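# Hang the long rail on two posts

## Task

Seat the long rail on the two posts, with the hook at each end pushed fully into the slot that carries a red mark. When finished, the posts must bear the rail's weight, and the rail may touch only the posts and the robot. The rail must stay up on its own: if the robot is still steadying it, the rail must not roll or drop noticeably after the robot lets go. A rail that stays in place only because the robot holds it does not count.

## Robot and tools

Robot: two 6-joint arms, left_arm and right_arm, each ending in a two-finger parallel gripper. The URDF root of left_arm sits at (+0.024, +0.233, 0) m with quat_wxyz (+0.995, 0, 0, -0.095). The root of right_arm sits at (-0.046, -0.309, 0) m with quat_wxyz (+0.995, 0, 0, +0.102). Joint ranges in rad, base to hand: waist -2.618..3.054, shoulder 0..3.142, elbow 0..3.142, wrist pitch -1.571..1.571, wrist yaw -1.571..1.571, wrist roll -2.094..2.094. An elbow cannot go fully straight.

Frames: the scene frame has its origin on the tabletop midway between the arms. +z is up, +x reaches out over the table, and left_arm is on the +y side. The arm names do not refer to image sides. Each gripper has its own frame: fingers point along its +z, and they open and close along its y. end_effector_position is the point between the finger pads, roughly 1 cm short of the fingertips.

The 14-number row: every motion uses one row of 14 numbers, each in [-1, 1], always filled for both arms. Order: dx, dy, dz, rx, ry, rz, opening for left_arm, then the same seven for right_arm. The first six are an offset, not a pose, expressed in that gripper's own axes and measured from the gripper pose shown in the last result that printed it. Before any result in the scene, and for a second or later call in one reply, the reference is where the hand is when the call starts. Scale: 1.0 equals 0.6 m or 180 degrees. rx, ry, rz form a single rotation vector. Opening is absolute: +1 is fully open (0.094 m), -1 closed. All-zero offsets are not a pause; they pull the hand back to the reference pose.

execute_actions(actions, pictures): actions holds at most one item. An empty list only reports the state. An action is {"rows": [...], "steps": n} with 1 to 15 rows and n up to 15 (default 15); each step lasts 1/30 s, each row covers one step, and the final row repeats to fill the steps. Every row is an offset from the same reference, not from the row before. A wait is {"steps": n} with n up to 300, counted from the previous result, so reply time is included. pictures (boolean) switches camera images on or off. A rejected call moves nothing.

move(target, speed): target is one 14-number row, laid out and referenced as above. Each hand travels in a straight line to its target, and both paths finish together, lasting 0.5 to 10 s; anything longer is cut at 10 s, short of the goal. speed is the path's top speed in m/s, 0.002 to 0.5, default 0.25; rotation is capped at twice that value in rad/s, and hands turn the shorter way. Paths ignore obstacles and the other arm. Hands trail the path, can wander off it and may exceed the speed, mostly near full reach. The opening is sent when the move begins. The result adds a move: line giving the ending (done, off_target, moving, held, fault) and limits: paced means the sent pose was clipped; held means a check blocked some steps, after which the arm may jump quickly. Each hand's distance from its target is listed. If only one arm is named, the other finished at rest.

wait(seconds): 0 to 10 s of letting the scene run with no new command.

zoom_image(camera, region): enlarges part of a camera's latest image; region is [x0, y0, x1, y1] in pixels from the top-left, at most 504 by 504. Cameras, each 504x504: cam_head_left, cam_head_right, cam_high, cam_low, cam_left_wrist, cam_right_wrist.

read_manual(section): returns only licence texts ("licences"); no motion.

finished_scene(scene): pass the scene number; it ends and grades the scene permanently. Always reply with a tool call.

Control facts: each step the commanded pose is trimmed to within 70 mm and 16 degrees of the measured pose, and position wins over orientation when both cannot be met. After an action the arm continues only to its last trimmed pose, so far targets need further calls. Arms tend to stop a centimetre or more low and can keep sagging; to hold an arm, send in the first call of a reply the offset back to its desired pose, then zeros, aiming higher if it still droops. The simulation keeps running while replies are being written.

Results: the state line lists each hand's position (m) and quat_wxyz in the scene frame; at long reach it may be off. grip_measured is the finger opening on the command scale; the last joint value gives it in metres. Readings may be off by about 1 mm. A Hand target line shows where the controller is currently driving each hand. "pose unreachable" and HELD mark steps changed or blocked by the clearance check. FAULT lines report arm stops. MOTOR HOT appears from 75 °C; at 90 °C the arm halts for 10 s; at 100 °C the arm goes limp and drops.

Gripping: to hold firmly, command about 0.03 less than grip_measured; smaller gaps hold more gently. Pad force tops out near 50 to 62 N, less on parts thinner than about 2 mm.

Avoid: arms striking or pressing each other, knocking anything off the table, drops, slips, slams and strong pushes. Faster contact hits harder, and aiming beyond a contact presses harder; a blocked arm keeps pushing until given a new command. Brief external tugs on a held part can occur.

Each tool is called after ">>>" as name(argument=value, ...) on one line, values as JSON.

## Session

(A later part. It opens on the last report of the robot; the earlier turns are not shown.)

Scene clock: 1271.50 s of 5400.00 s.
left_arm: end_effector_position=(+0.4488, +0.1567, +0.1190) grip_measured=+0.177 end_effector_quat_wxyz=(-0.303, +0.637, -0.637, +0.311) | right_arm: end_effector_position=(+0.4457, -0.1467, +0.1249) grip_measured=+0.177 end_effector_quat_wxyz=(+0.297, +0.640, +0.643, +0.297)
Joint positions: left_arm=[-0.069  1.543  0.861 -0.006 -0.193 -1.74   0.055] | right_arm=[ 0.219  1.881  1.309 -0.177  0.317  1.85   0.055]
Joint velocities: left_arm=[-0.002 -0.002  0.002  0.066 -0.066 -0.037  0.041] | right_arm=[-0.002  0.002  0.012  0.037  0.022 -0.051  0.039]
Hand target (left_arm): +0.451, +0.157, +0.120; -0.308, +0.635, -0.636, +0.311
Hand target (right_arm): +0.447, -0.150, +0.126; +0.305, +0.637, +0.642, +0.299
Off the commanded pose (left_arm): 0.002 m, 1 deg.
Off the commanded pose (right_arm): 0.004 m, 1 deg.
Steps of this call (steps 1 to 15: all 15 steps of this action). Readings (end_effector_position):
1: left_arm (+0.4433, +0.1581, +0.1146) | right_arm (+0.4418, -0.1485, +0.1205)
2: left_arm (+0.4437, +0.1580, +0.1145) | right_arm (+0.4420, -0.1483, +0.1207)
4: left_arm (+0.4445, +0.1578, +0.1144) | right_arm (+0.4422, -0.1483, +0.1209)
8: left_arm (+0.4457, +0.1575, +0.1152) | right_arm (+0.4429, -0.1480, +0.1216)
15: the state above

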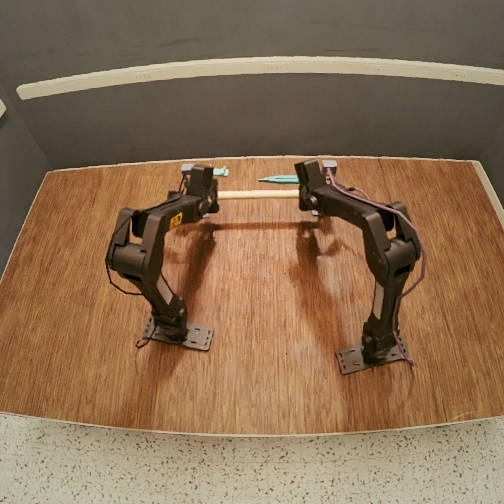

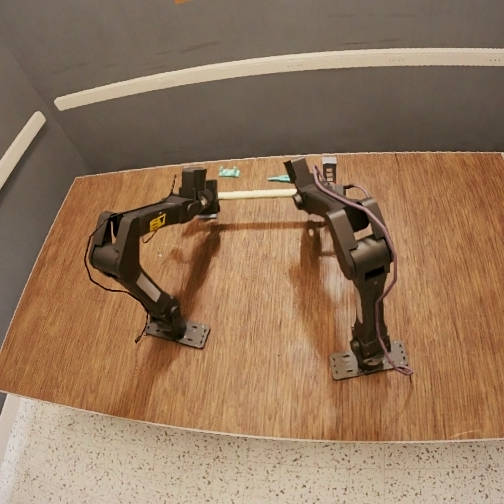

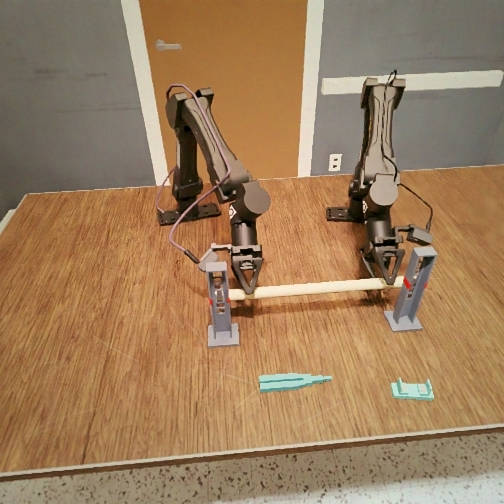

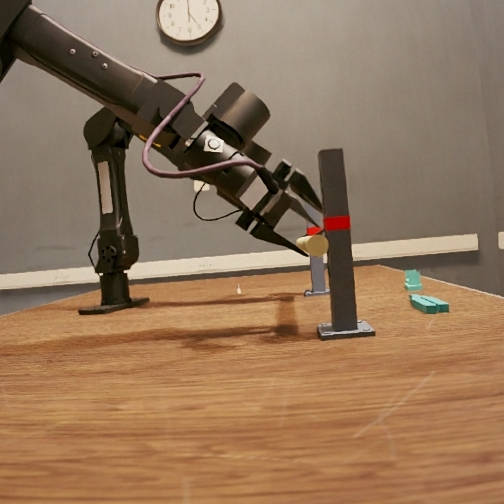

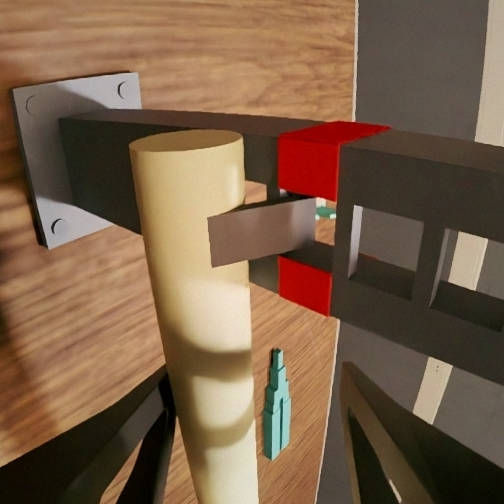

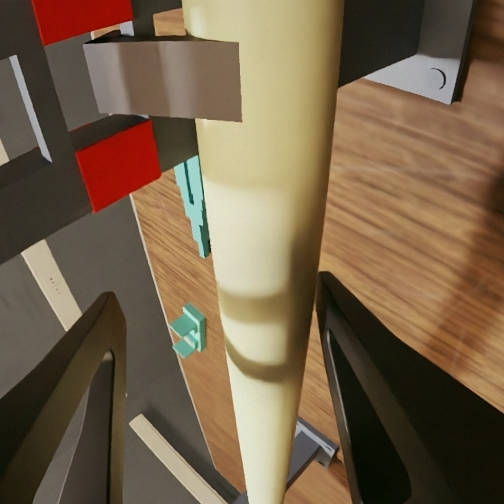

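>>> move(target=[0, 0.008, -0.1, 0, 0, 0, 0.8, 0, -0.008, -0.1, 0, 0, 0, 0.8], speed=0.08)

>>> zoom_image(camera="cam_low", region=[250, 190, 360, 278])

Scene clock: 1281.60 s of 5400.00 s.
left_arm: end_effector_position=(+0.4058, +0.1565, +0.1553) grip_measured=+0.797 end_effector_quat_wxyz=(-0.303, +0.635, -0.634, +0.320) | right_arm: end_effector_position=(+0.4044, -0.1442, +0.1566) grip_measured=+0.797 end_effector_quat_wxyz=(+0.291, +0.639, +0.645, +0.302)
Joint positions: left_arm=[-0.107  1.315  0.811 -0.171 -0.213 -1.767  0.084] | right_arm=[ 0.266  1.713  1.234 -0.279  0.336  1.887  0.084]
Joint velocities: left_arm=[ 0.012 -0.002  0.002  0.022  0.022 -0.037 -0.   ] | right_arm=[ 0.007 -0.007 -0.027  0.007 -0.022 -0.022  0.   ]
Hand target (left_arm): +0.399, +0.158, +0.152; -0.303, +0.637, -0.637, +0.311
Hand target (right_arm): +0.398, -0.147, +0.161; +0.297, +0.640, +0.643, +0.297
Off the commanded pose (left_arm): 0.007 m, 1 deg.
Off the commanded pose (right_arm): 0.009 m, 1 deg.
After step 90, 5.80 s passed at rest.
move: done

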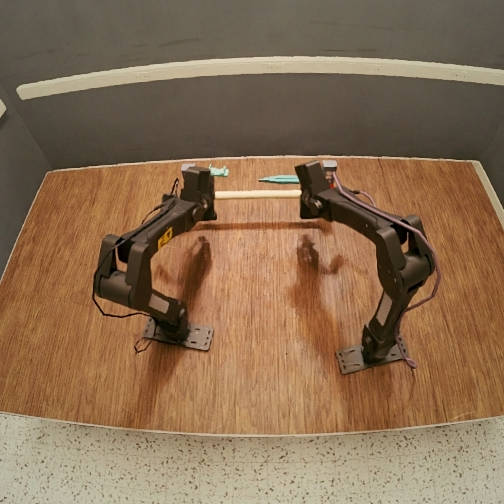

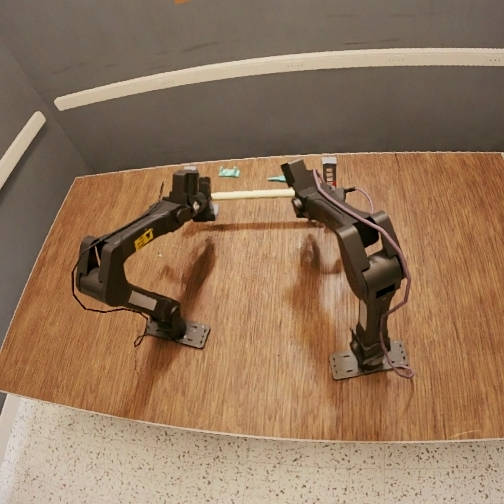

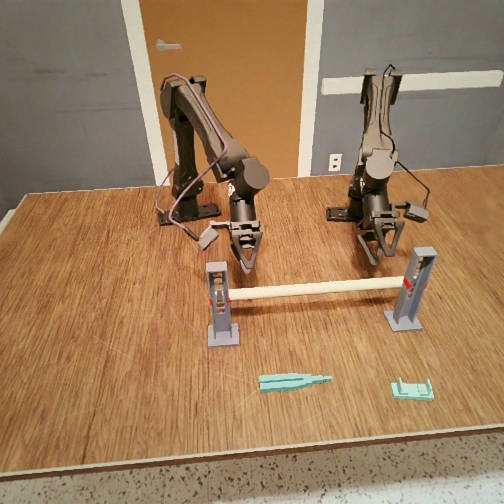

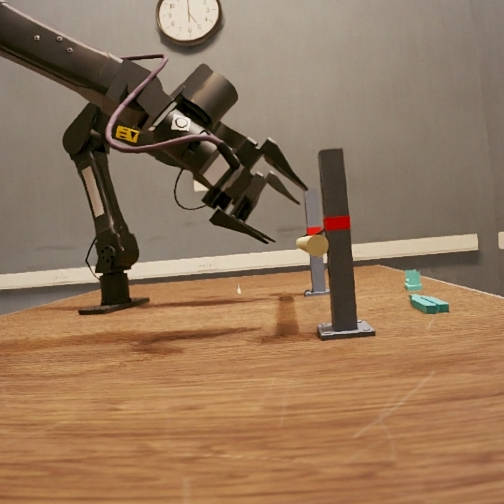

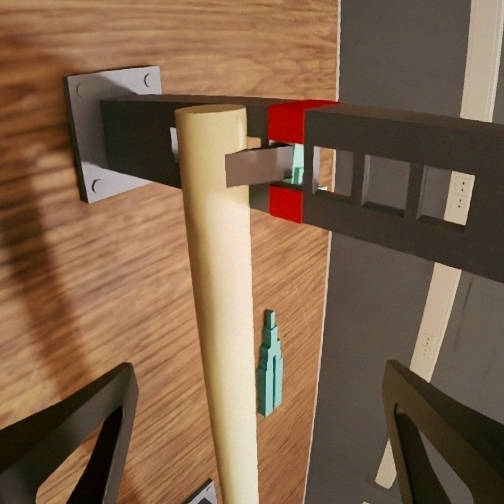

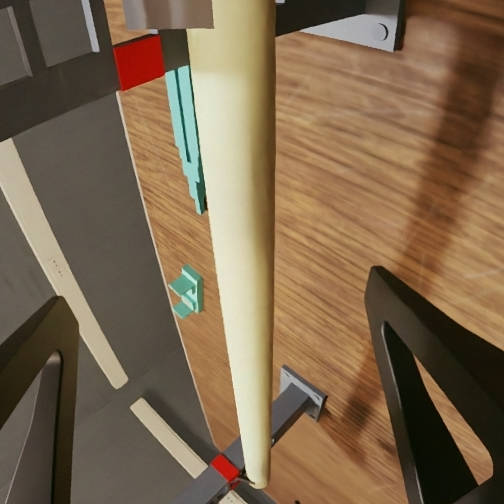

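Region (250, 190, 360, 278) of cam_low's 504x504 image, scaled by 4.582, with more detail than that image has; it fills the top 403 rows of this view, and the rest is white.

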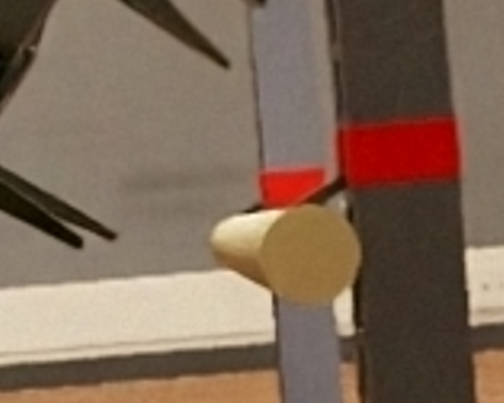

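The rail is hanging on both posts with no robot contact, and both hooks are in the red-marked slots.

>>> finished_scene(scene=2)

The scene is finished: the task was done.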